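## Task

Remove the cyan microphone from its stand and set it down on an empty part of the table, where it must rest motionless without contacting any other object there. At the finish the second microphone must still sit in its own stand's holder and both stands must be standing upright on the table. No stand may tilt far while its own microphone is touching it. Releasing the cyan microphone while it is moving quickly, or letting it drop or slide downward by more than a few centimetres in total, may count as failure. Anything that stays in place only because the robot is holding it at the end is not counted as achieved.

## Robot and tools

Robot: two six-joint arms with parallel grippers, named left_arm and right_arm. The names do not describe sides of a picture. left_arm's base is at (+0.041, +0.339, 0) m and right_arm's at (-0.027, -0.369, 0) m in the scene frame. Scene frame: origin on the table surface midway between the arms, +x out over the table, +z up, left_arm on the +y side.

Tools.
execute_actions takes "actions", a list holding at most one item, plus an optional "pictures" boolean. An empty list only reports the state and includes camera images. An item with "rows" is a motion: 1 to 15 rows, "steps" from 9 to 15 (default 15), each step lasting 1/30 s; a row is used for one step and the final row repeats if steps outnumber rows. An item with only "steps" (up to 300) is a wait that sends nothing new. A refused call moves nothing.
Each row has exactly 14 numbers, each within [-1, 1], always for both arms: left_arm waist, shoulder, elbow, wrist pitch, wrist yaw, wrist roll, gripper opening; then the same seven for right_arm. The six joint numbers are offsets, not targets: they are measured from the joint angles printed in the most recent result that lists them (before any such result, and for later calls inside one reply, from wherever the arm is when the motion begins); they are not cumulative between rows. Scale: 1.0 equals 1.202 rad for the waist, 1.258 shoulder, 1.238 elbow, 2.073 wrist pitch, 2.022 for wrist yaw and for wrist roll. Joint ranges in rad: waist -2.618 to 3.054, shoulder 0.000 to 3.142, elbow 0.000 to 3.142, wrist pitch -1.571 to 1.571, wrist yaw -1.571 to 1.571, wrist roll -2.094 to 2.094. A request more than 0.036 rad beyond a range end is refused; real ends may differ by that much, and commands past them are clipped, sometimes reported as "joint sent to its limit" (possibly about an earlier motion). The opening number is absolute: +1 fully open (0.094 m pad gap), -1 closed.
Because all-zero offsets pull the arm back to the reference angles, and gravity makes arms sag, hold a pose by commanding offsets toward the desired angles in the first call of a reply and zeros afterwards, enlarging the aim if a joint still lags.
Speed is capped: each joint's target may lead its measured angle by at most 0.202 rad (waist), 0.258 (shoulder), 0.238 (elbow), 0.573 (wrist pitch), 0.522 (yaw, roll), and targets are shrunk so the gripper never aims over 70 mm from where it is. Large moves therefore need several calls.

zoom_image: "camera" (cam_head_left, cam_head_right, cam_left_wrist, cam_right_wrist) and "region" [x0, y0, x1, y1] in pixels of that camera's last image, top-left origin, no larger than 504 x 504. Head images are 896x504, wrist images 616x616 fisheye. Calibration (intrinsics and world-to-camera transforms) is given for projecting scene points into images; it can be off by a few degrees and millimetres.
Replying without any tool call ends everything.

Results. The state line lists each arm's gripper point (metres, scene frame) and orientation quaternion wxyz; the reported point can be somewhat wrong, more at long reach. The gripper point lies between the finger pads about 1 cm behind the tips; fingers extend along the gripper +z and close along its y. Joint positions and velocities list the six joints (rad, rad/s) then the pad gap (m). grip_measured gives the opening on the command scale, with a fixed error up to about 1 mm. To grasp, command roughly 0.03 below grip_measured; less squeezes more gently. Each pad pushes about 50 to 62 N at most, less on very thin parts. "joint command not followed" means a clearance check altered some joint targets; HELD marks steps where all or part of your row was not sent. Joint torques are the drives' total output with offsets and noise. MOTOR HOT appears from 75 °C; at 90 °C the arm halts for 10 s, and at 100 °C it goes limp and drops; reported as OVER-TEMPERATURE FAULT. Avoid holding heavy loads for long.

Timing. The simulation keeps running while you think and write; the last 9 steps of each motion run after its result arrives. Arms continue toward the last target until motion stalls or a step is HELD.

Cautions: do not let the arms collide or push on each other; do not push objects off the table; avoid releasing the microphone while moving or above the table; avoid tipping stands or hard impacts. Loose objects may occasionally be nudged by outside disturbances.

Each tool is called after "Call:" as a command line: name --argument value for each argument, lists and objects as JSON in quotes; but a table of rows of numbers goes row by row, as --pt "numbers of a row", without its own name.

## Session

Call:
execute_actions --actions '[]'

Scene clock: 0.00 s of 4800.00 s.
left_arm: end_effector_position=(+0.1857, +0.5420, +0.3854) grip_measured=+1.000 end_effector_quat_wxyz=(+0.261, +0.175, +0.902, +0.295) | right_arm: end_effector_position=(+0.5322, -0.5794, +0.3306) grip_measured=+1.000 end_effector_quat_wxyz=(-0.518, +0.652, -0.303, +0.464)
Joint positions: left_arm=[ 1.361  1.208  1.857 -1.499  0.407  1.463  0.094] | right_arm=[-0.67   2.139  1.898  0.178 -1.023 -1.921  0.094]
Joint velocities: left_arm=[-0.007 -0.007 -0.007 -0.037 -0.022  0.022  0.   ] | right_arm=[ 0.007  0.002  0.017  0.007 -0.037 -0.022  0.   ]
Joint torques (N m, as the arm reports them, + toward a larger angle): no reading
Motor temperatures (°C, as the motors report them): left_arm=[27 24 25 25 24 27] | right_arm=[26 26 25 23 24 24]

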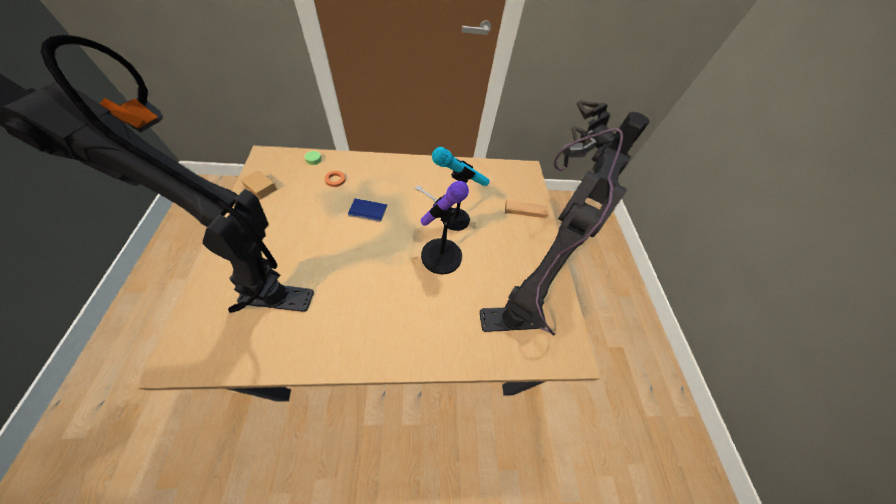

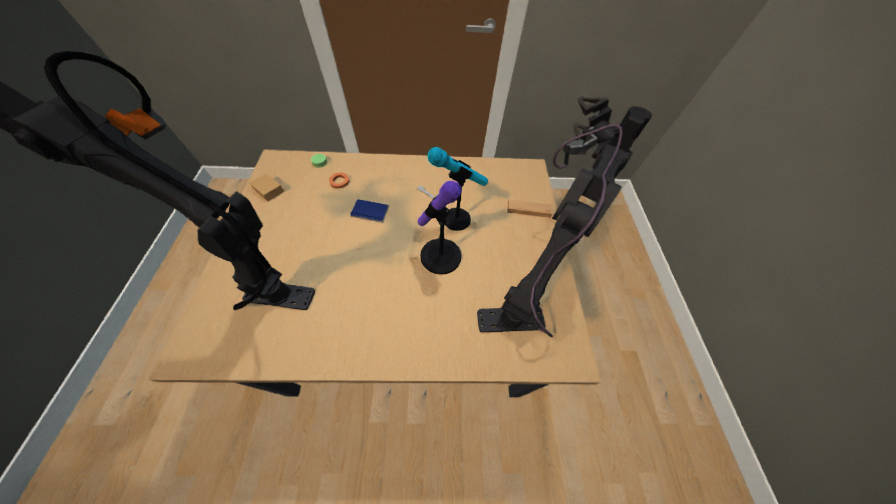

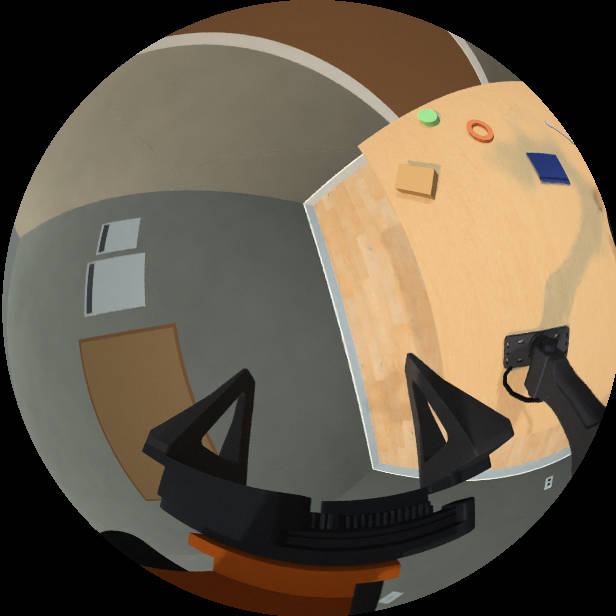

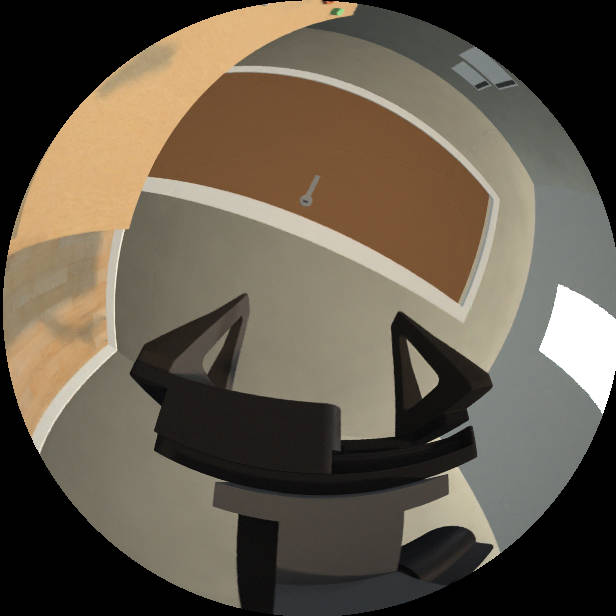

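Call:
zoom_image --camera "cam_head_left" --region '[390,130,550,290]'

Call:
zoom_image --camera "cam_head_right" --region '[390,130,550,290]'

Region (390, 130, 550, 290) of cam_head_left's 896x504 image, scaled by 3.150, with more detail than that image has.

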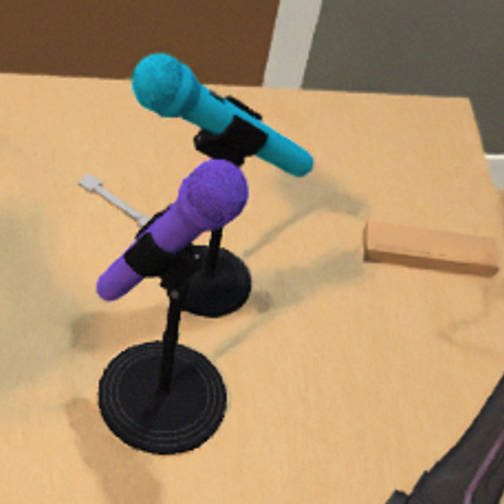

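Region (390, 130, 550, 290) of cam_head_right's 896x504 image, scaled by 3.150, with more detail than that image has.

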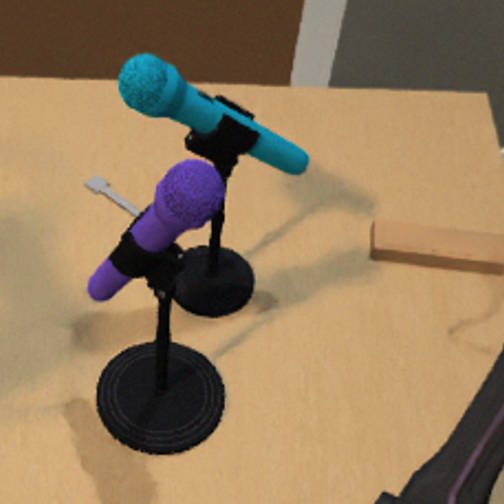

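Call:
execute_actions --actions '[{"rows":[[0,0,0,0,0,0,1,0.2,-0.56,0.03,-0.62,0.506,0.47,1]]}]'

Call:
execute_actions --actions '[{"steps":30}]'

Call:
execute_actions --actions '[{"rows":[[0,0,0,0,0,0,1,0.688,0,0.02,0,0,0,1]]}]'

Call:
execute_actions --actions '[{"steps":35}]' --pictures true

Scene clock: 2.13 s of 4800.00 s.
left_arm: end_effector_position=(+0.1854, +0.5422, +0.3853) grip_measured=+1.000 end_effector_quat_wxyz=(+0.260, +0.175, +0.903, +0.295) | right_arm: end_effector_position=(+0.5298, -0.5300, +0.3474) grip_measured=+1.000 end_effector_quat_wxyz=(+0.507, -0.548, +0.570, -0.343)
Joint positions: left_arm=[ 1.361  1.208  1.857 -1.499  0.405  1.464  0.094] | right_arm=[-0.511  1.944  1.898 -0.263 -0.608 -1.541  0.094]
Joint velocities: left_arm=[-0.012  0.012 -0.027 -0.007 -0.051 -0.007  0.   ] | right_arm=[ 1.126 -1.458 -0.012 -2.366  2.088  2.044  0.   ]
Joint torques (N m, as the arm reports them, + toward a larger angle): left_arm=[ 0.03 -0.86  3.68  1.91  0.17 -0.01] | right_arm=[ -1.64 -14.44   8.92   1.73  -0.2    0.04]
Motor temperatures (°C, as the motors report them): left_arm=[27 24 25 25 24 27] | right_arm=[27 27 25 24 24 24]
Steps of this call (steps 1 to 58: nothing new was sent; steps 59 to 64: the first 6 steps of this action). Readings (joint positions):
59: left_arm=[1.361 1.208 1.857 -1.499 0.407 1.463] | right_arm=[-0.660 2.123 1.898 0.127 -0.969 -1.872]
60: left_arm=[1.361 1.208 1.857 -1.499 0.406 1.463] | right_arm=[-0.645 2.101 1.898 0.044 -0.898 -1.810]
62: left_arm=[1.361 1.208 1.857 -1.499 0.405 1.464] | right_arm=[-0.587 2.034 1.898 -0.106 -0.757 -1.682]
64: the state above

Scene clock: 3.13 s of 4800.00 s.
left_arm: end_effector_position=(+0.1853, +0.5423, +0.3852) grip_measured=+1.000 end_effector_quat_wxyz=(+0.259, +0.176, +0.903, +0.296) | right_arm: end_effector_position=(+0.3278, -0.5035, +0.4133) grip_measured=+1.000 end_effector_quat_wxyz=(+0.372, -0.268, +0.839, -0.293)
Joint positions: left_arm=[ 1.361  1.208  1.857 -1.499  0.404  1.464  0.094] | right_arm=[-0.421  1.439  1.938 -1.083 -0.01  -0.984  0.094]
Joint velocities: left_arm=[ 0.002 -0.007 -0.007 -0.037  0.007  0.037  0.   ] | right_arm=[ 0.002  0.002  0.007 -0.007  0.022  0.007  0.   ]
Joint torques (N m, as the arm reports them, + toward a larger angle): left_arm=[ 0.05 -0.92  3.63  1.92  0.16  0.02] | right_arm=[-0.84 -4.71  5.08  1.46  0.08  0.13]
Motor temperatures (°C, as the motors report them): left_arm=[27 24 25 25 24 27] | right_arm=[27 27 25 24 24 24]
Kept back: nothing.
Steps of this call (steps 1 to 9: the last 9 steps of your previous action; steps 10 to 30: the robot went on to your last target). Readings (joint positions):
1: left_arm=[1.361 1.208 1.857 -1.499 0.405 1.464] | right_arm=[-0.475 1.892 1.898 -0.339 -0.538 -1.471]
2: left_arm=[1.361 1.208 1.857 -1.499 0.405 1.464] | right_arm=[-0.444 1.839 1.898 -0.410 -0.475 -1.407]
4: left_arm=[1.361 1.208 1.857 -1.499 0.405 1.464] | right_arm=[-0.408 1.732 1.898 -0.531 -0.378 -1.312]
8: left_arm=[1.361 1.208 1.857 -1.499 0.405 1.464] | right_arm=[-0.409 1.531 1.905 -0.744 -0.226 -1.174]
30: the state above

Scene clock: 3.33 s of 4800.00 s.
left_arm: end_effector_position=(+0.1851, +0.5425, +0.3851) grip_measured=+1.000 end_effector_quat_wxyz=(+0.258, +0.176, +0.903, +0.296) | right_arm: end_effector_position=(+0.3540, -0.3697, +0.4126) grip_measured=+1.000 end_effector_quat_wxyz=(+0.416, -0.414, +0.777, -0.226)
Joint positions: left_arm=[ 1.361  1.208  1.857 -1.499  0.402  1.465  0.094] | right_arm=[-0.052  1.443  1.938 -1.079  0.007 -0.984  0.094]
Joint velocities: left_arm=[ 0.002  0.007 -0.002 -0.051 -0.022 -0.066  0.   ] | right_arm=[ 2.068  0.027  0.007  0.037 -0.11   0.066  0.   ]
Joint torques (N m, as the arm reports them, + toward a larger angle): left_arm=[-0.02 -0.85  3.64  1.89  0.15  0.  ] | right_arm=[ 0.25 -4.88  7.3   1.65 -0.15 -0.02]
Motor temperatures (°C, as the motors report them): left_arm=[27 24 25 25 24 27] | right_arm=[27 27 25 24 24 24]
Steps of this call (steps 1 to 6: the first 6 steps of this action). Readings (joint positions):
1: left_arm=[1.361 1.208 1.857 -1.499 0.404 1.464] | right_arm=[-0.396 1.439 1.938 -1.083 0.005 -0.984]
2: left_arm=[1.361 1.208 1.857 -1.499 0.403 1.465] | right_arm=[-0.343 1.439 1.938 -1.082 0.012 -0.984]
4: left_arm=[1.361 1.208 1.857 -1.499 0.403 1.465] | right_arm=[-0.200 1.440 1.938 -1.081 0.010 -0.984]
6: the state above

Scene clock: 4.50 s of 4800.00 s.
left_arm: end_effector_position=(+0.1850, +0.5425, +0.3851) grip_measured=+1.000 end_effector_quat_wxyz=(+0.258, +0.176, +0.903, +0.296) | right_arm: end_effector_position=(+0.3125, -0.1941, +0.4119) grip_measured=+1.000 end_effector_quat_wxyz=(+0.459, -0.587, +0.657, -0.114)
Joint positions: left_arm=[ 1.361  1.208  1.857 -1.499  0.402  1.465  0.094] | right_arm=[ 0.415  1.445  1.938 -1.078 -0.016 -0.985  0.094]
Joint velocities: left_arm=[-0.012  0.007 -0.017 -0.037 -0.037  0.007  0.   ] | right_arm=[-0.017 -0.022 -0.002 -0.051 -0.051 -0.022  0.   ]
Joint torques (N m, as the arm reports them, + toward a larger angle): left_arm=[-0.01 -0.96  3.64  1.91  0.17  0.01] | right_arm=[-0.82 -5.04  7.27  1.63  0.07 -0.01]
Motor temperatures (°C, as the motors report them): left_arm=[27 24 25 26 24 27] | right_arm=[27 27 25 24 24 24]
Kept back: nothing.
Steps of this call (steps 1 to 9: the last 9 steps of your previous action; steps 10 to 30: the robot went on to your last target; steps 31 to 35: nothing new was sent). Readings (joint positions):
1: left_arm=[1.361 1.208 1.857 -1.499 0.402 1.465] | right_arm=[0.022 1.444 1.938 -1.079 0.005 -0.984]
2: left_arm=[1.361 1.208 1.857 -1.499 0.402 1.465] | right_arm=[0.096 1.444 1.938 -1.078 0.004 -0.984]
4: left_arm=[1.361 1.208 1.857 -1.499 0.402 1.465] | right_arm=[0.244 1.445 1.938 -1.078 0.002 -0.984]
8: left_arm=[1.361 1.208 1.857 -1.499 0.402 1.465] | right_arm=[0.415 1.445 1.938 -1.078 -0.017 -0.985]
35: the state above
All arms were judged still, so your last target was given up. Only a new action makes them travel on or press farther. Fingers that are still opening or closing keep moving.
camera_calibration (this result's frames):
cam_left_wrist: T_world_to_cam=[[-0.286301, -0.608274, -0.740294, 0.676261], [-0.955139, 0.242291, 0.170308, 0.0159808], [0.075773, 0.755843, -0.650354, -0.0647544], [0, 0, 0, 1]] pos_world=[0.213785, 0.456424, 0.455797]
cam_right_wrist: T_world_to_cam=[[0.673957, -0.165059, 0.720095, -0.535651], [-0.32975, -0.939448, 0.0932836, -0.109889], [0.661095, -0.30032, -0.687576, 0.138703], [0, 0, 0, 1]] pos_world=[0.233074, -0.149994, 0.491339]

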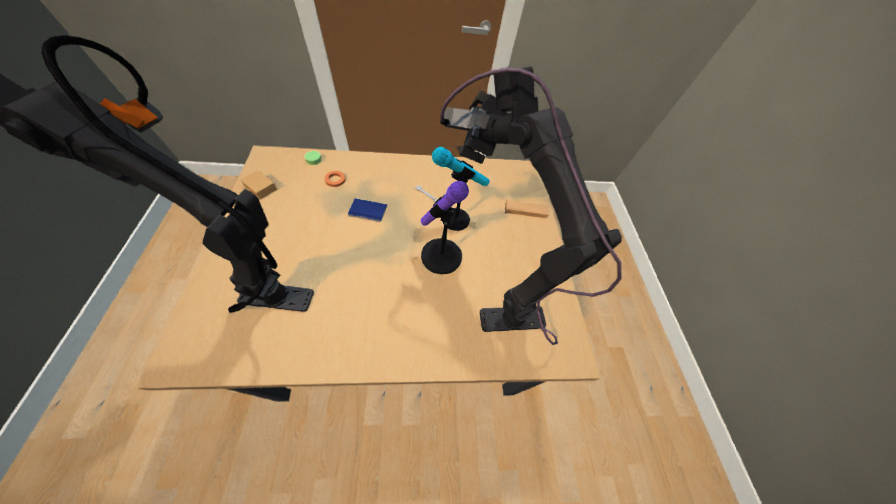

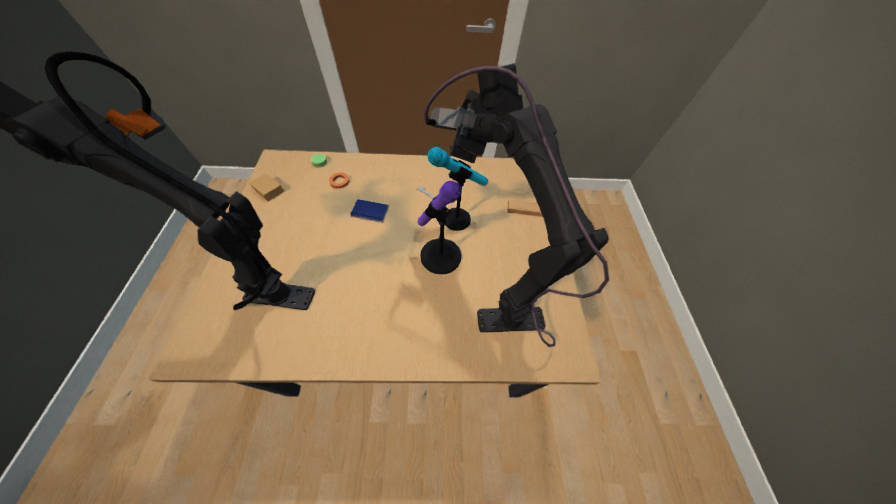

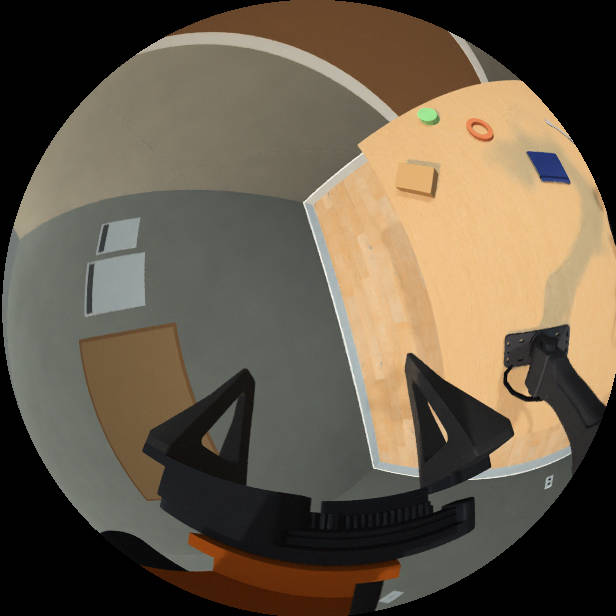

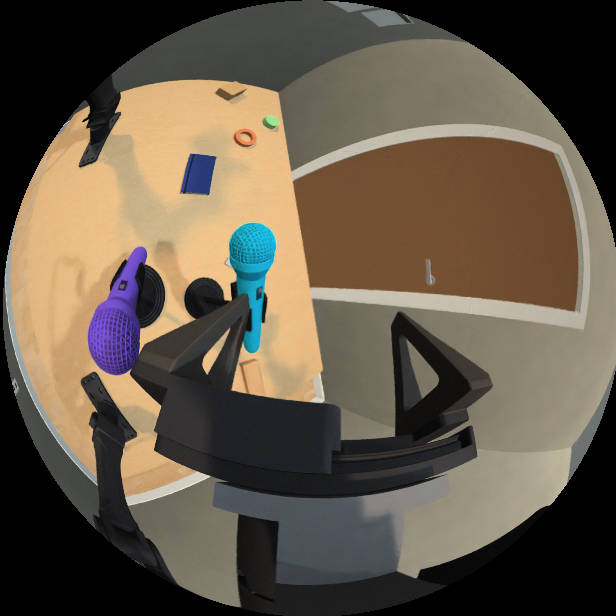

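Call:
execute_actions --actions '[{"rows":[[0,0,0,0,0,0,1,0,0.02,0,-0.03,0,0,1],[0,0,0,0,0,0,1,0,0.04,0,-0.07,0,0,1],[0,0,0,0,0,0,1,0,0.07,-0.02,-0.1,0.008,0,0.8]]}]'

Call:
execute_actions --actions '[{"steps":18}]' --pictures true

Scene clock: 5.27 s of 4800.00 s.
left_arm: end_effector_position=(+0.1847, +0.5427, +0.3850) grip_measured=+1.000 end_effector_quat_wxyz=(+0.257, +0.176, +0.903, +0.296) | right_arm: end_effector_position=(+0.3110, -0.1958, +0.3701) grip_measured=+0.804 end_effector_quat_wxyz=(+0.386, -0.610, +0.685, -0.097)
Joint positions: left_arm=[ 1.361  1.208  1.857 -1.499  0.4    1.467  0.094] | right_arm=[ 0.415  1.501  1.938 -1.189 -0.012 -0.985  0.085]
Joint velocities: left_arm=[-0.007  0.012  0.012 -0.022  0.022  0.022  0.   ] | right_arm=[-0.002  0.496 -0.076 -0.579  0.007  0.037 -0.003]
Joint torques (N m, as the arm reports them, + toward a larger angle): left_arm=[ 0.01 -0.82  3.69  1.93  0.16  0.03] | right_arm=[ 0.01 -4.82  3.83  1.39  0.07 -0.01]
Motor temperatures (°C, as the motors report them): left_arm=[27 24 25 26 24 27] | right_arm=[27 27 26 24 24 24]
Steps of this call (steps 1 to 17: nothing new was sent; steps 18 to 23: the first 6 steps of this action). Readings (joint positions):
18: left_arm=[1.361 1.208 1.857 -1.499 0.402 1.466] | right_arm=[0.415 1.447 1.938 -1.081 -0.016 -0.985]
19: left_arm=[1.361 1.208 1.857 -1.499 0.401 1.466] | right_arm=[0.415 1.450 1.938 -1.093 -0.016 -0.985]
21: left_arm=[1.361 1.208 1.857 -1.499 0.400 1.466] | right_arm=[0.415 1.469 1.938 -1.144 -0.014 -0.985]
23: the state above

Scene clock: 5.87 s of 4800.00 s.
left_arm: end_effector_position=(+0.1846, +0.5428, +0.3850) grip_measured=+1.000 end_effector_quat_wxyz=(+0.257, +0.176, +0.903, +0.297) | right_arm: end_effector_position=(+0.3087, -0.1979, +0.3342) grip_measured=+0.803 end_effector_quat_wxyz=(+0.323, -0.626, +0.705, -0.083)
Joint positions: left_arm=[ 1.361  1.208  1.857 -1.499  0.399  1.467  0.094] | right_arm=[ 0.415  1.547  1.919 -1.262 -0.006 -0.985  0.085]
Joint velocities: left_arm=[-0.022 -0.027  0.002 -0.066  0.037 -0.007  0.   ] | right_arm=[-0.007  0.007  0.007  0.022  0.037  0.037 -0.   ]
Joint torques (N m, as the arm reports them, + toward a larger angle): left_arm=[-0.03 -0.83  3.65  1.89  0.17  0.  ] | right_arm=[-0.01 -6.66  5.1   1.17  0.06 -0.02]
Motor temperatures (°C, as the motors report them): left_arm=[27 24 25 26 24 27] | right_arm=[27 27 26 24 24 24]
Kept back: nothing.
Steps of this call (steps 1 to 9: the last 9 steps of your previous action; steps 10 to 18: the robot went on to your last target). Readings (joint positions):
1: left_arm=[1.361 1.208 1.857 -1.499 0.400 1.467] | right_arm=[0.415 1.516 1.934 -1.203 -0.011 -0.985]
2: left_arm=[1.361 1.208 1.857 -1.499 0.400 1.467] | right_arm=[0.415 1.528 1.929 -1.216 -0.010 -0.985]
4: left_arm=[1.361 1.208 1.857 -1.499 0.400 1.467] | right_arm=[0.415 1.544 1.921 -1.236 -0.008 -0.985]
8: left_arm=[1.361 1.208 1.857 -1.499 0.399 1.467] | right_arm=[0.415 1.547 1.919 -1.256 -0.007 -0.985]
18: the state above
camera_calibration (this result's frames):
cam_left_wrist: T_world_to_cam=[[-0.287777, -0.607343, -0.740486, 0.67605], [-0.954868, 0.241355, 0.173135, 0.014955], [0.0735675, 0.75689, -0.649388, -0.0655467], [0, 0, 0, 1]] pos_world=[0.213654, 0.456597, 0.455451]
cam_right_wrist: T_world_to_cam=[[0.843116, -0.0803971, 0.531688, -0.450287], [-0.281865, -0.908114, 0.309646, -0.188393], [0.457938, -0.410931, -0.788307, 0.161061], [0, 0, 0, 1]] pos_world=[0.252786, -0.141099, 0.424713]

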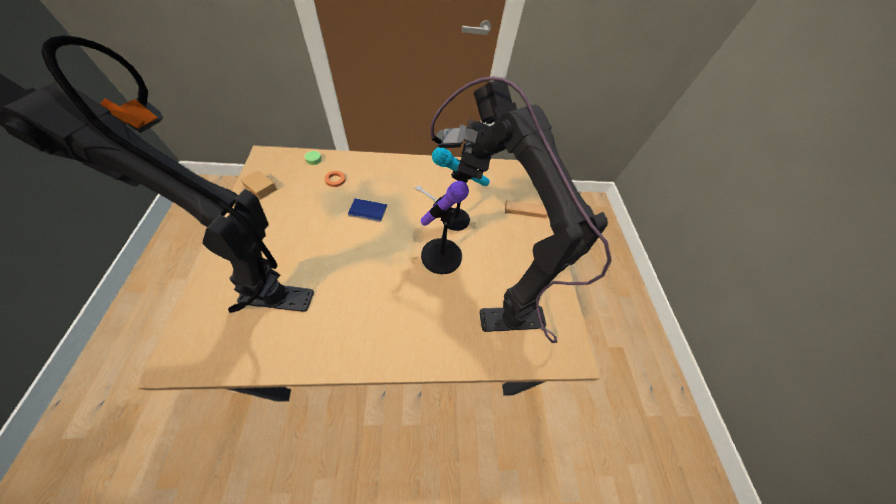

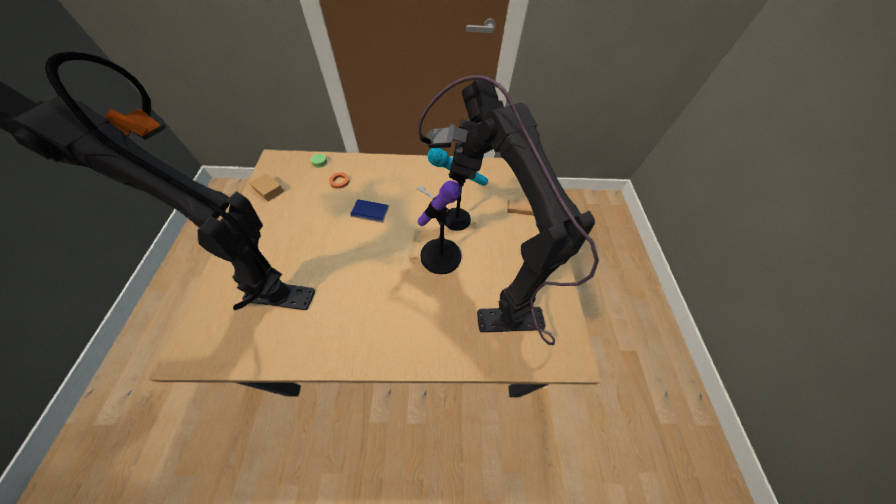

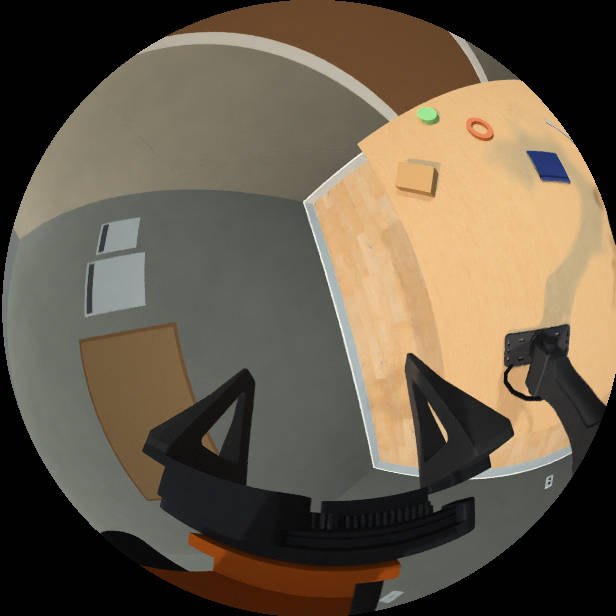

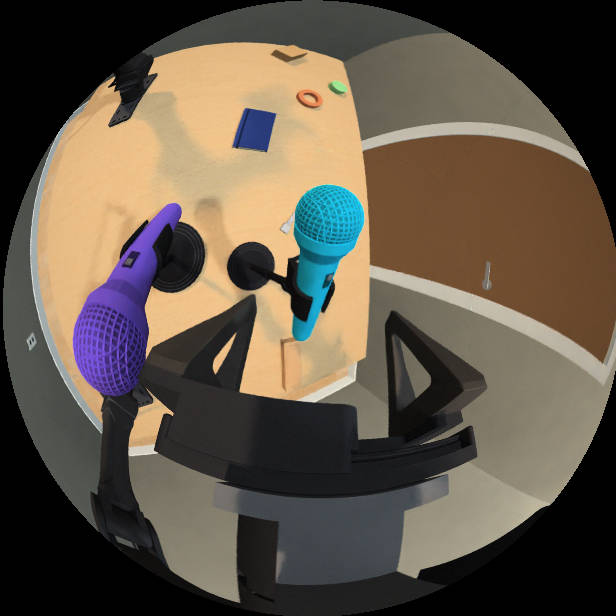

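Call:
execute_actions --actions '[{"rows":[[0,0,0,0,0,0,1,0.01,0.01,-0.015,0.015,0,0,0.8],[0,0,0,0,0,0,1,0.015,0.02,-0.03,0.03,0,0,0.8],[0,0,0,0,0,0,1,0.02,0.03,-0.045,0.045,0,0,0.8],[0,0,0,0,0,0,1,0.02,0.04,-0.06,0.06,0,0,0.8],[0,0,0,0,0,0,1,0.02,0.05,-0.08,0.08,0,0,0.8],[0,0,0,0,0,0,1,0.02,0.06,-0.1,0.1,0,0,0.8],[0,0,0,0,0,0,1,0.02,0.068,-0.123,0.115,0,0,0.8]]}]'

Call:
execute_actions --actions '[{"steps":20}]' --pictures true

Scene clock: 6.77 s of 4800.00 s.
left_arm: end_effector_position=(+0.1844, +0.5430, +0.3849) grip_measured=+1.000 end_effector_quat_wxyz=(+0.256, +0.176, +0.903, +0.297) | right_arm: end_effector_position=(+0.3230, -0.1857, +0.3220) grip_measured=+0.803 end_effector_quat_wxyz=(+0.333, -0.628, +0.698, -0.083)
Joint positions: left_arm=[ 1.361  1.208  1.857 -1.499  0.397  1.468  0.094] | right_arm=[ 0.427  1.564  1.862 -1.168 -0.006 -0.985  0.085]
Joint velocities: left_arm=[ 0.012 -0.002 -0.007  0.051 -0.007 -0.007  0.   ] | right_arm=[ 0.061  0.247 -0.613  0.813 -0.007  0.022  0.001]
Joint torques (N m, as the arm reports them, + toward a larger angle): left_arm=[ 0.03 -0.9   3.74  1.91  0.17 -0.01] | right_arm=[ 0.77 -2.97  3.33  1.28 -0.03 -0.01]
Motor temperatures (°C, as the motors report them): left_arm=[27 24 25 26 24 27] | right_arm=[27 27 26 24 24 24]
Steps of this call (steps 1 to 15: the robot went on to your last target; steps 16 to 21: nothing new was sent; steps 22 to 27: the first 6 steps of this action). Readings (joint positions):
22: left_arm=[1.361 1.208 1.857 -1.499 0.399 1.467] | right_arm=[0.415 1.547 1.919 -1.261 -0.006 -0.985]
23: left_arm=[1.361 1.208 1.857 -1.499 0.399 1.467] | right_arm=[0.416 1.548 1.915 -1.253 -0.006 -0.985]
25: left_arm=[1.361 1.208 1.857 -1.499 0.398 1.467] | right_arm=[0.421 1.551 1.897 -1.219 -0.006 -0.985]
27: the state above

Scene clock: 7.43 s of 4800.00 s.
left_arm: end_effector_position=(+0.1843, +0.5430, +0.3848) grip_measured=+1.000 end_effector_quat_wxyz=(+0.255, +0.176, +0.903, +0.297) | right_arm: end_effector_position=(+0.3527, -0.1692, +0.2729) grip_measured=+0.803 end_effector_quat_wxyz=(+0.312, -0.634, +0.703, -0.077)
Joint positions: left_arm=[ 1.361  1.208  1.857 -1.499  0.397  1.468  0.094] | right_arm=[ 0.429  1.651  1.768 -1.033 -0.006 -0.985  0.085]
Joint velocities: left_arm=[-0.007 -0.012  0.007 -0.022 -0.037 -0.007  0.   ] | right_arm=[-0.007  0.007 -0.017 -0.051 -0.037  0.051  0.001]
Joint torques (N m, as the arm reports them, + toward a larger angle): left_arm=[-0.07 -0.89  3.63  1.91  0.15  0.02] | right_arm=[ 0.92 -8.48  6.13  1.39 -0.02 -0.02]
Motor temperatures (°C, as the motors report them): left_arm=[27 24 25 26 24 27] | right_arm=[27 28 26 25 24 24]
Kept back: nothing.
Steps of this call (steps 1 to 9: the last 9 steps of your previous action; steps 10 to 20: the robot went on to your last target). Readings (joint positions):
1: left_arm=[1.361 1.208 1.857 -1.499 0.397 1.468] | right_arm=[0.428 1.575 1.839 -1.139 -0.006 -0.985]
2: left_arm=[1.361 1.208 1.857 -1.499 0.397 1.468] | right_arm=[0.429 1.588 1.818 -1.114 -0.006 -0.985]
4: left_arm=[1.361 1.208 1.857 -1.499 0.397 1.468] | right_arm=[0.429 1.622 1.789 -1.084 -0.006 -0.985]
8: left_arm=[1.361 1.208 1.857 -1.499 0.397 1.468] | right_arm=[0.429 1.657 1.768 -1.060 -0.006 -0.985]
20: the state above
camera_calibration (this result's frames):
cam_left_wrist: T_world_to_cam=[[-0.28897, -0.606651, -0.740588, 0.675881], [-0.954681, 0.240201, 0.175746, 0.0141463], [0.0712734, 0.757811, -0.648569, -0.0661986], [0, 0, 0, 1]] pos_world=[0.213533, 0.456792, 0.455129]
cam_right_wrist: T_world_to_cam=[[0.855812, -0.0627369, 0.513468, -0.44899], [-0.262267, -0.908204, 0.326161, -0.142375], [0.445871, -0.413798, -0.793706, 0.109653], [0, 0, 0, 1]] pos_world=[0.29802, -0.112099, 0.364011]

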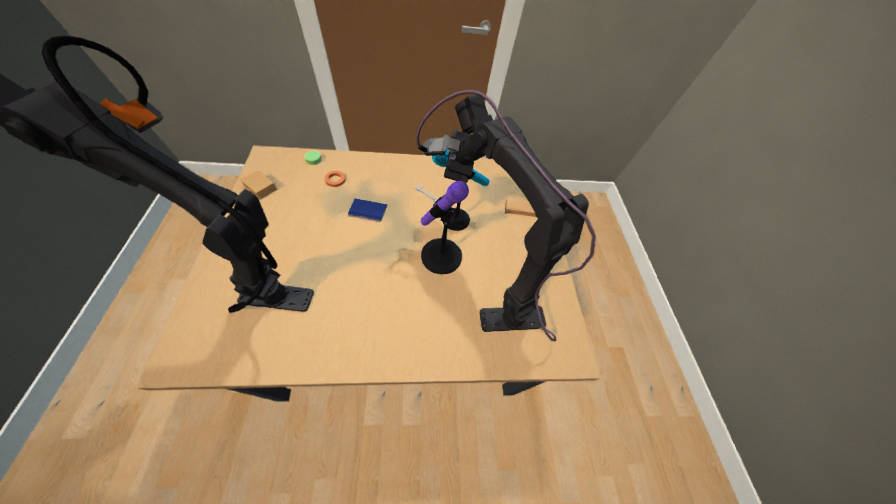

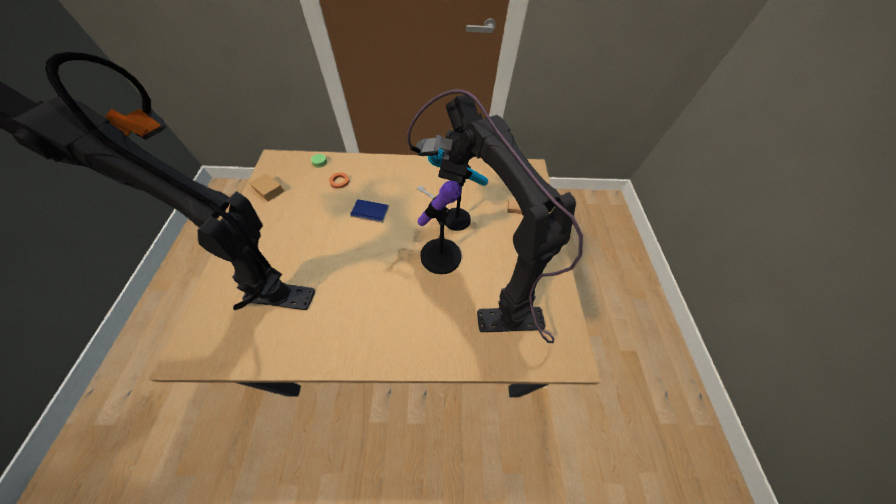

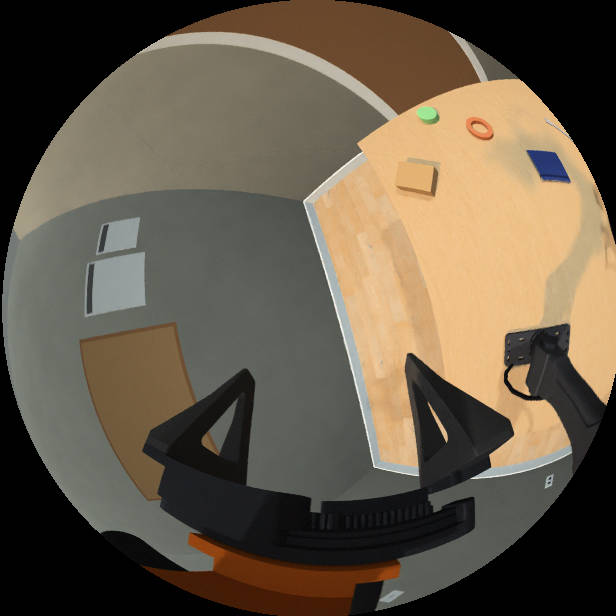

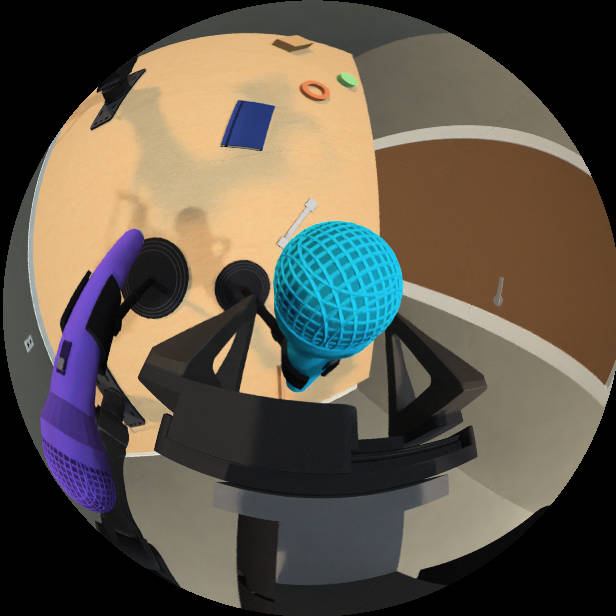

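Call:
execute_actions --actions '[{"rows":[[0,0,0,0,0,0,1,-0.025,-0.01,0,0.012,0,0,0.7],[0,0,0,0,0,0,1,-0.025,-0.01,0,0.012,0,0,0.6],[0,0,0,0,0,0,1,-0.025,-0.01,0,0.012,0,0,0.5],[0,0,0,0,0,0,1,-0.025,-0.01,0,0.012,0,0,0.4],[0,0,0,0,0,0,1,-0.025,-0.01,0,0.012,0,0,0.3],[0,0,0,0,0,0,1,-0.025,-0.01,0,0.012,0,0,0.2],[0,0,0,0,0,0,1,-0.025,-0.01,0,0.012,0,0,0.1],[0,0,0,0,0,0,1,-0.025,-0.01,0,0.012,0,0,0],[0,0,0,0,0,0,1,-0.025,-0.01,0,0.012,0,0,-0.1],[0,0,0,0,0,0,1,-0.025,-0.01,0,0.012,0,0,-0.3]]}]'

Call:
execute_actions --actions '[{"steps":18}]' --pictures true

Scene clock: 8.10 s of 4800.00 s.
left_arm: end_effector_position=(+0.1840, +0.5432, +0.3847) grip_measured=+1.000 end_effector_quat_wxyz=(+0.254, +0.176, +0.903, +0.297) | right_arm: end_effector_position=(+0.3590, -0.1760, +0.2748) grip_measured=+0.249 end_effector_quat_wxyz=(+0.317, -0.625, +0.708, -0.082)
Joint positions: left_arm=[ 1.361  1.208  1.857 -1.499  0.395  1.469  0.094] | right_arm=[ 0.408  1.651  1.768 -1.02  -0.006 -0.985  0.059]
Joint velocities: left_arm=[-0.007 -0.022  0.007 -0.022  0.022  0.051  0.   ] | right_arm=[-0.032 -0.002  0.007 -0.022  0.022 -0.037 -0.095]
Joint torques (N m, as the arm reports them, + toward a larger angle): left_arm=[-0.07 -0.89  3.73  1.92  0.13  0.02] | right_arm=[-0.6  -8.11  6.19  1.42  0.01 -0.02]
Motor temperatures (°C, as the motors report them): left_arm=[27 24 25 26 24 27] | right_arm=[27 28 26 25 24 24]
Steps of this call (steps 1 to 14: the robot went on to your last target; steps 15 to 20: the first 6 steps of this action). Readings (joint positions):
15: left_arm=[1.361 1.208 1.857 -1.499 0.397 1.468] | right_arm=[0.427 1.651 1.768 -1.031 -0.006 -0.985]
16: left_arm=[1.361 1.208 1.857 -1.499 0.396 1.468] | right_arm=[0.424 1.651 1.768 -1.028 -0.006 -0.985]
18: left_arm=[1.361 1.208 1.857 -1.499 0.395 1.469] | right_arm=[0.415 1.651 1.768 -1.023 -0.006 -0.985]
20: the state above

Scene clock: 8.70 s of 4800.00 s.
left_arm: end_effector_position=(+0.1839, +0.5433, +0.3847) grip_measured=+1.000 end_effector_quat_wxyz=(+0.254, +0.176, +0.903, +0.298) | right_arm: end_effector_position=(+0.3566, -0.1772, +0.2728) grip_measured=-0.281 end_effector_quat_wxyz=(+0.311, -0.626, +0.711, -0.079)
Joint positions: left_arm=[ 1.361  1.208  1.857 -1.499  0.394  1.469  0.094] | right_arm=[ 0.407  1.651  1.768 -1.034 -0.009 -0.983  0.034]
Joint velocities: left_arm=[ 0.002  0.002 -0.002  0.051 -0.022 -0.022  0.   ] | right_arm=[ 0.007 -0.002 -0.007 -0.037  0.125  0.037 -0.   ]
Joint torques (N m, as the arm reports them, + toward a larger angle): left_arm=[-0.04 -0.76  3.63  1.92  0.17  0.03] | right_arm=[-0.83 -8.11  6.21  1.57  0.03 -0.04]
Motor temperatures (°C, as the motors report them): left_arm=[27 24 25 26 24 27] | right_arm=[27 28 26 25 24 24]
Kept back: nothing.
Steps of this call (steps 1 to 9: the last 9 steps of your previous action; steps 10 to 18: the robot went on to your last target). Readings (joint positions):
1: left_arm=[1.361 1.208 1.857 -1.499 0.395 1.469] | right_arm=[0.407 1.651 1.768 -1.020 -0.007 -0.985]
2: left_arm=[1.361 1.208 1.857 -1.499 0.395 1.469] | right_arm=[0.407 1.651 1.768 -1.021 -0.007 -0.985]
4: left_arm=[1.361 1.208 1.857 -1.499 0.395 1.469] | right_arm=[0.407 1.651 1.768 -1.023 -0.007 -0.985]
8: left_arm=[1.361 1.208 1.857 -1.499 0.394 1.469] | right_arm=[0.407 1.651 1.768 -1.034 -0.009 -0.983]
18: the state above
camera_calibration (this result's frames):
cam_left_wrist: T_world_to_cam=[[-0.290117, -0.605959, -0.740706, 0.675716], [-0.954475, 0.239303, 0.178076, 0.013361], [0.0693461, 0.758649, -0.647799, -0.0668177], [0, 0, 0, 1]] pos_world=[0.213423, 0.45695, 0.454844]
cam_right_wrist: T_world_to_cam=[[0.855327, -0.0821997, 0.511526, -0.45552], [-0.280912, -0.903182, 0.324578, -0.14055], [0.435321, -0.421314, -0.795607, 0.107487], [0, 0, 0, 1]] pos_world=[0.303345, -0.1191, 0.364147]

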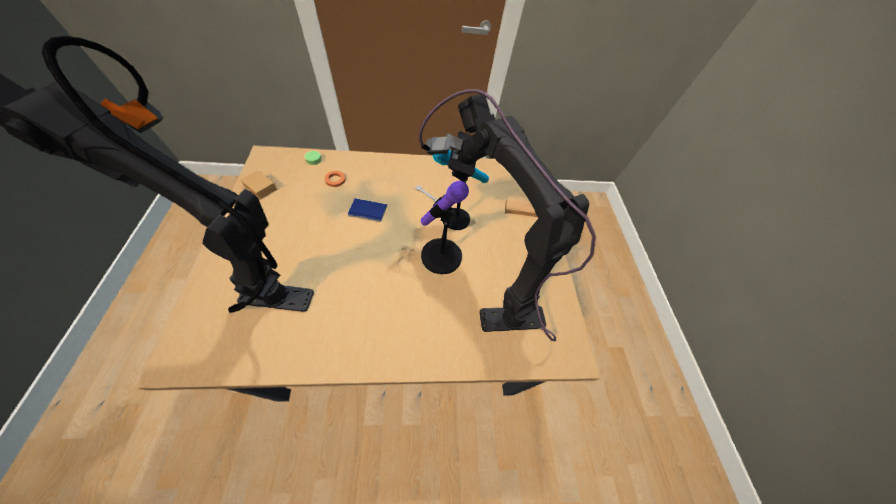

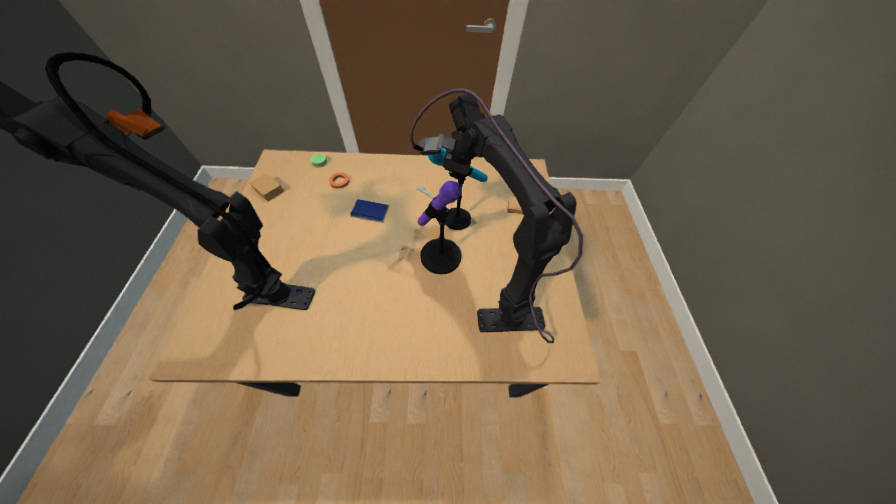

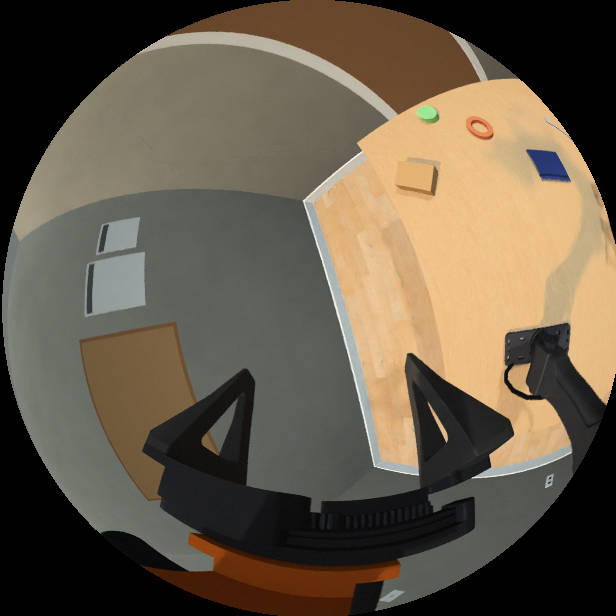

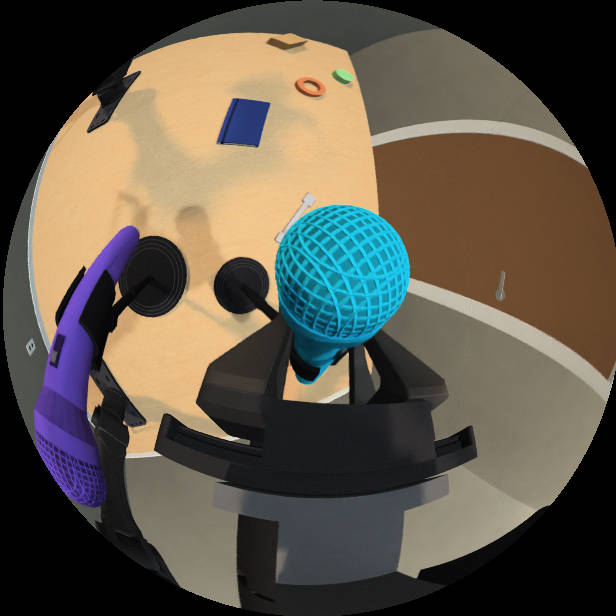

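Call:
execute_actions --actions '[{"rows":[[0,0,0,0,0,0,1,0,0,0.02,0,0,0,-0.33],[0,0,0,0,0,0,1,0.005,0.005,0.035,-0.006,0,0,-0.33],[0,0,0,0,0,0,1,0.01,0.01,0.05,-0.012,0,0,-0.33],[0,0,0,0,0,0,1,0.013,0.015,0.065,-0.018,0,0,-0.33],[0,0,0,0,0,0,1,0.016,0.02,0.08,-0.024,0,0,-0.33],[0,0,0,0,0,0,1,0.019,0.025,0.095,-0.031,0,0,-0.33],[0,0,0,0,0,0,1,0.022,0.03,0.11,-0.038,0,0,-0.33],[0,0,0,0,0,0,1,0.025,0.034,0.125,-0.045,0,0,-0.33],[0,0,0,0,0,0,1,0.028,0.037,0.14,-0.052,0,0.01,-0.33],[0,0,0,0,0,0,1,0.031,0.04,0.165,-0.062,0,0.015,-0.33]]}]'

Call:
execute_actions --actions '[{"steps":20}]' --pictures true

Call:
zoom_image --camera "cam_head_right" --region '[390,130,550,290]'

Scene clock: 9.43 s of 4800.00 s.
left_arm: end_effector_position=(+0.1837, +0.5434, +0.3846) grip_measured=+1.000 end_effector_quat_wxyz=(+0.253, +0.176, +0.903, +0.298) | right_arm: end_effector_position=(+0.3549, -0.1752, +0.2730) grip_measured=-0.283 end_effector_quat_wxyz=(+0.299, -0.631, +0.712, -0.075)
Joint positions: left_arm=[ 1.361  1.208  1.857 -1.499  0.392  1.47   0.094] | right_arm=[ 0.413  1.677  1.815 -1.082 -0.01  -0.983  0.034]
Joint velocities: left_arm=[ 0.007 -0.007 -0.002 -0.007 -0.051  0.007  0.   ] | right_arm=[ 0.071  0.31   0.447 -0.359 -0.066 -0.007 -0.   ]
Joint torques (N m, as the arm reports them, + toward a larger angle): left_arm=[ 0.01 -0.89  3.67  1.91  0.16  0.  ] | right_arm=[ 1.16 -8.2   9.52  1.65  0.01 -0.04]
Motor temperatures (°C, as the motors report them): left_arm=[27 24 25 26 24 27] | right_arm=[27 28 26 25 24 24]
Steps of this call (steps 1 to 15: the robot went on to your last target; step 16: nothing new was sent; steps 17 to 22: the first 6 steps of this action). Readings (joint positions):
17: left_arm=[1.361 1.208 1.857 -1.499 0.394 1.470] | right_arm=[0.407 1.651 1.768 -1.035 -0.009 -0.983]
18: left_arm=[1.361 1.208 1.857 -1.499 0.394 1.470] | right_arm=[0.407 1.651 1.769 -1.037 -0.010 -0.983]
20: left_arm=[1.361 1.208 1.857 -1.499 0.393 1.470] | right_arm=[0.408 1.659 1.786 -1.058 -0.010 -0.983]
22: the state above

Scene clock: 10.10 s of 4800.00 s.
left_arm: end_effector_position=(+0.1836, +0.5435, +0.3846) grip_measured=+1.000 end_effector_quat_wxyz=(+0.253, +0.176, +0.903, +0.298) | right_arm: end_effector_position=(+0.3462, -0.1684, +0.2749) grip_measured=-0.283 end_effector_quat_wxyz=(+0.272, -0.635, +0.721, -0.059)
Joint positions: left_arm=[ 1.361  1.208  1.857 -1.499  0.392  1.471  0.094] | right_arm=[ 0.436  1.729  1.92  -1.198 -0.012 -0.954  0.034]
Joint velocities: left_arm=[ 0.002 -0.017  0.002  0.022  0.051 -0.037  0.   ] | right_arm=[ 0.007 -0.012  0.002  0.007 -0.11  -0.081 -0.001]
Joint torques (N m, as the arm reports them, + toward a larger angle): left_arm=[-0.07 -0.84  3.61  1.92  0.14 -0.01] | right_arm=[ 0.86 -9.5  10.    1.52  0.02 -0.01]
Motor temperatures (°C, as the motors report them): left_arm=[27 24 25 26 24 27] | right_arm=[27 28 26 25 24 24]
Kept back: nothing.
Steps of this call (steps 1 to 9: the last 9 steps of your previous action; steps 10 to 20: the robot went on to your last target). Readings (joint positions):
1: left_arm=[1.361 1.208 1.857 -1.499 0.392 1.470] | right_arm=[0.415 1.687 1.831 -1.095 -0.010 -0.983]
2: left_arm=[1.361 1.208 1.857 -1.499 0.392 1.470] | right_arm=[0.419 1.697 1.847 -1.107 -0.010 -0.983]
4: left_arm=[1.361 1.208 1.857 -1.499 0.392 1.470] | right_arm=[0.426 1.715 1.883 -1.138 -0.010 -0.976]
8: left_arm=[1.361 1.208 1.857 -1.499 0.392 1.471] | right_arm=[0.434 1.729 1.915 -1.178 -0.011 -0.962]
20: the state above
camera_calibration (this result's frames):
cam_left_wrist: T_world_to_cam=[[-0.291602, -0.605036, -0.740877, 0.6755], [-0.95418, 0.238359, 0.180901, 0.0123375], [0.0671438, 0.759682, -0.64682, -0.0676103], [0, 0, 0, 1]] pos_world=[0.213289, 0.457123, 0.454499]
cam_right_wrist: T_world_to_cam=[[0.89802, -0.0657467, 0.435014, -0.437951], [-0.244646, -0.896427, 0.369551, -0.159982], [0.365661, -0.438289, -0.821094, 0.145653], [0, 0, 0, 1]] pos_world=[0.300891, -0.108368, 0.369231]

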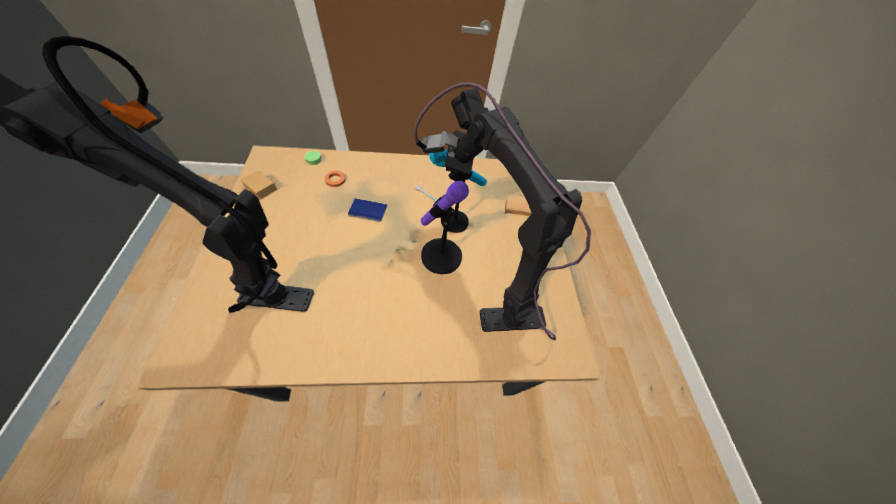

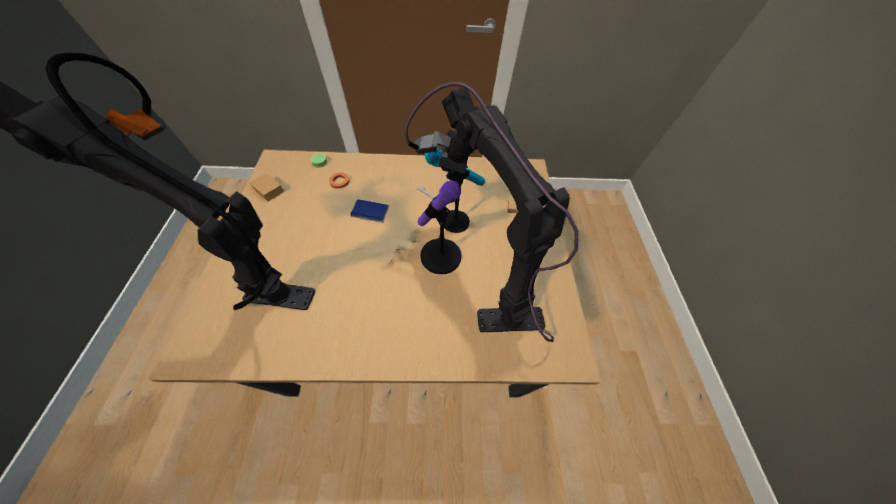

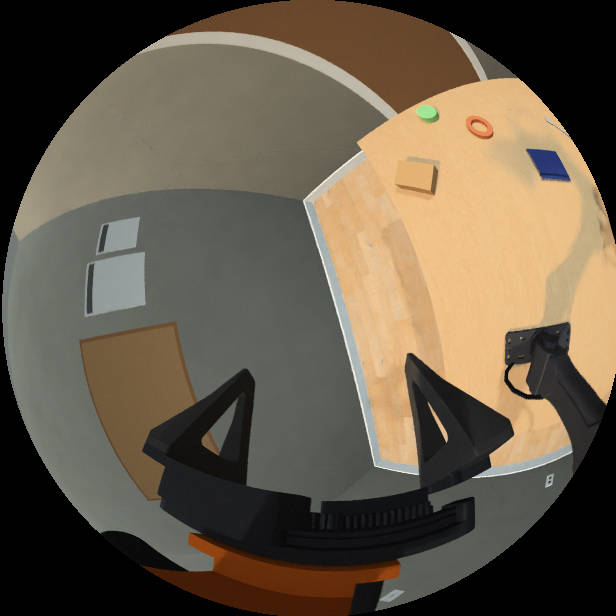

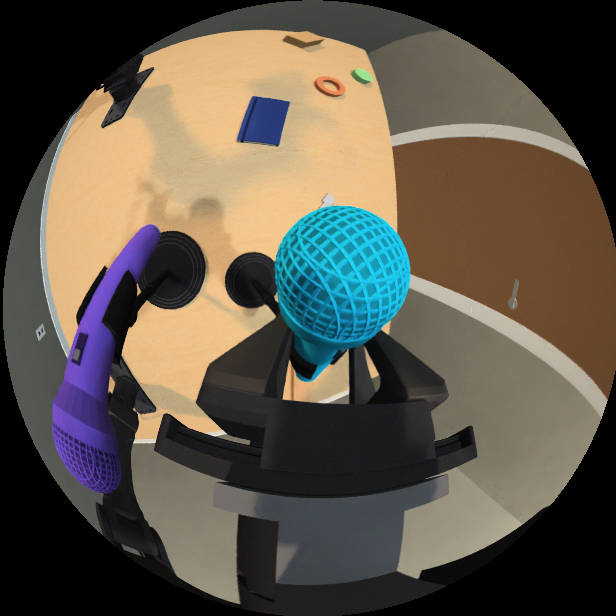

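Region (390, 130, 550, 290) of cam_head_right's 896x504 image, scaled by 3.150, with more detail than that image has.

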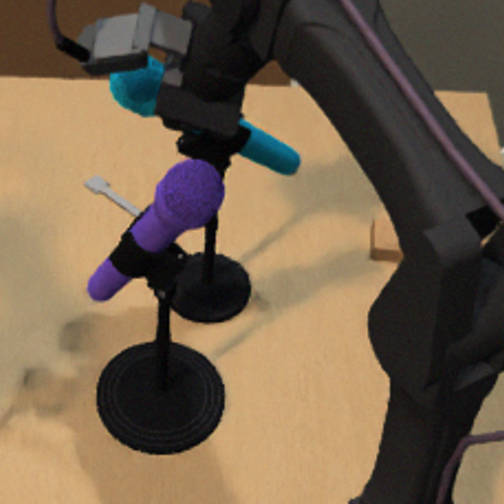

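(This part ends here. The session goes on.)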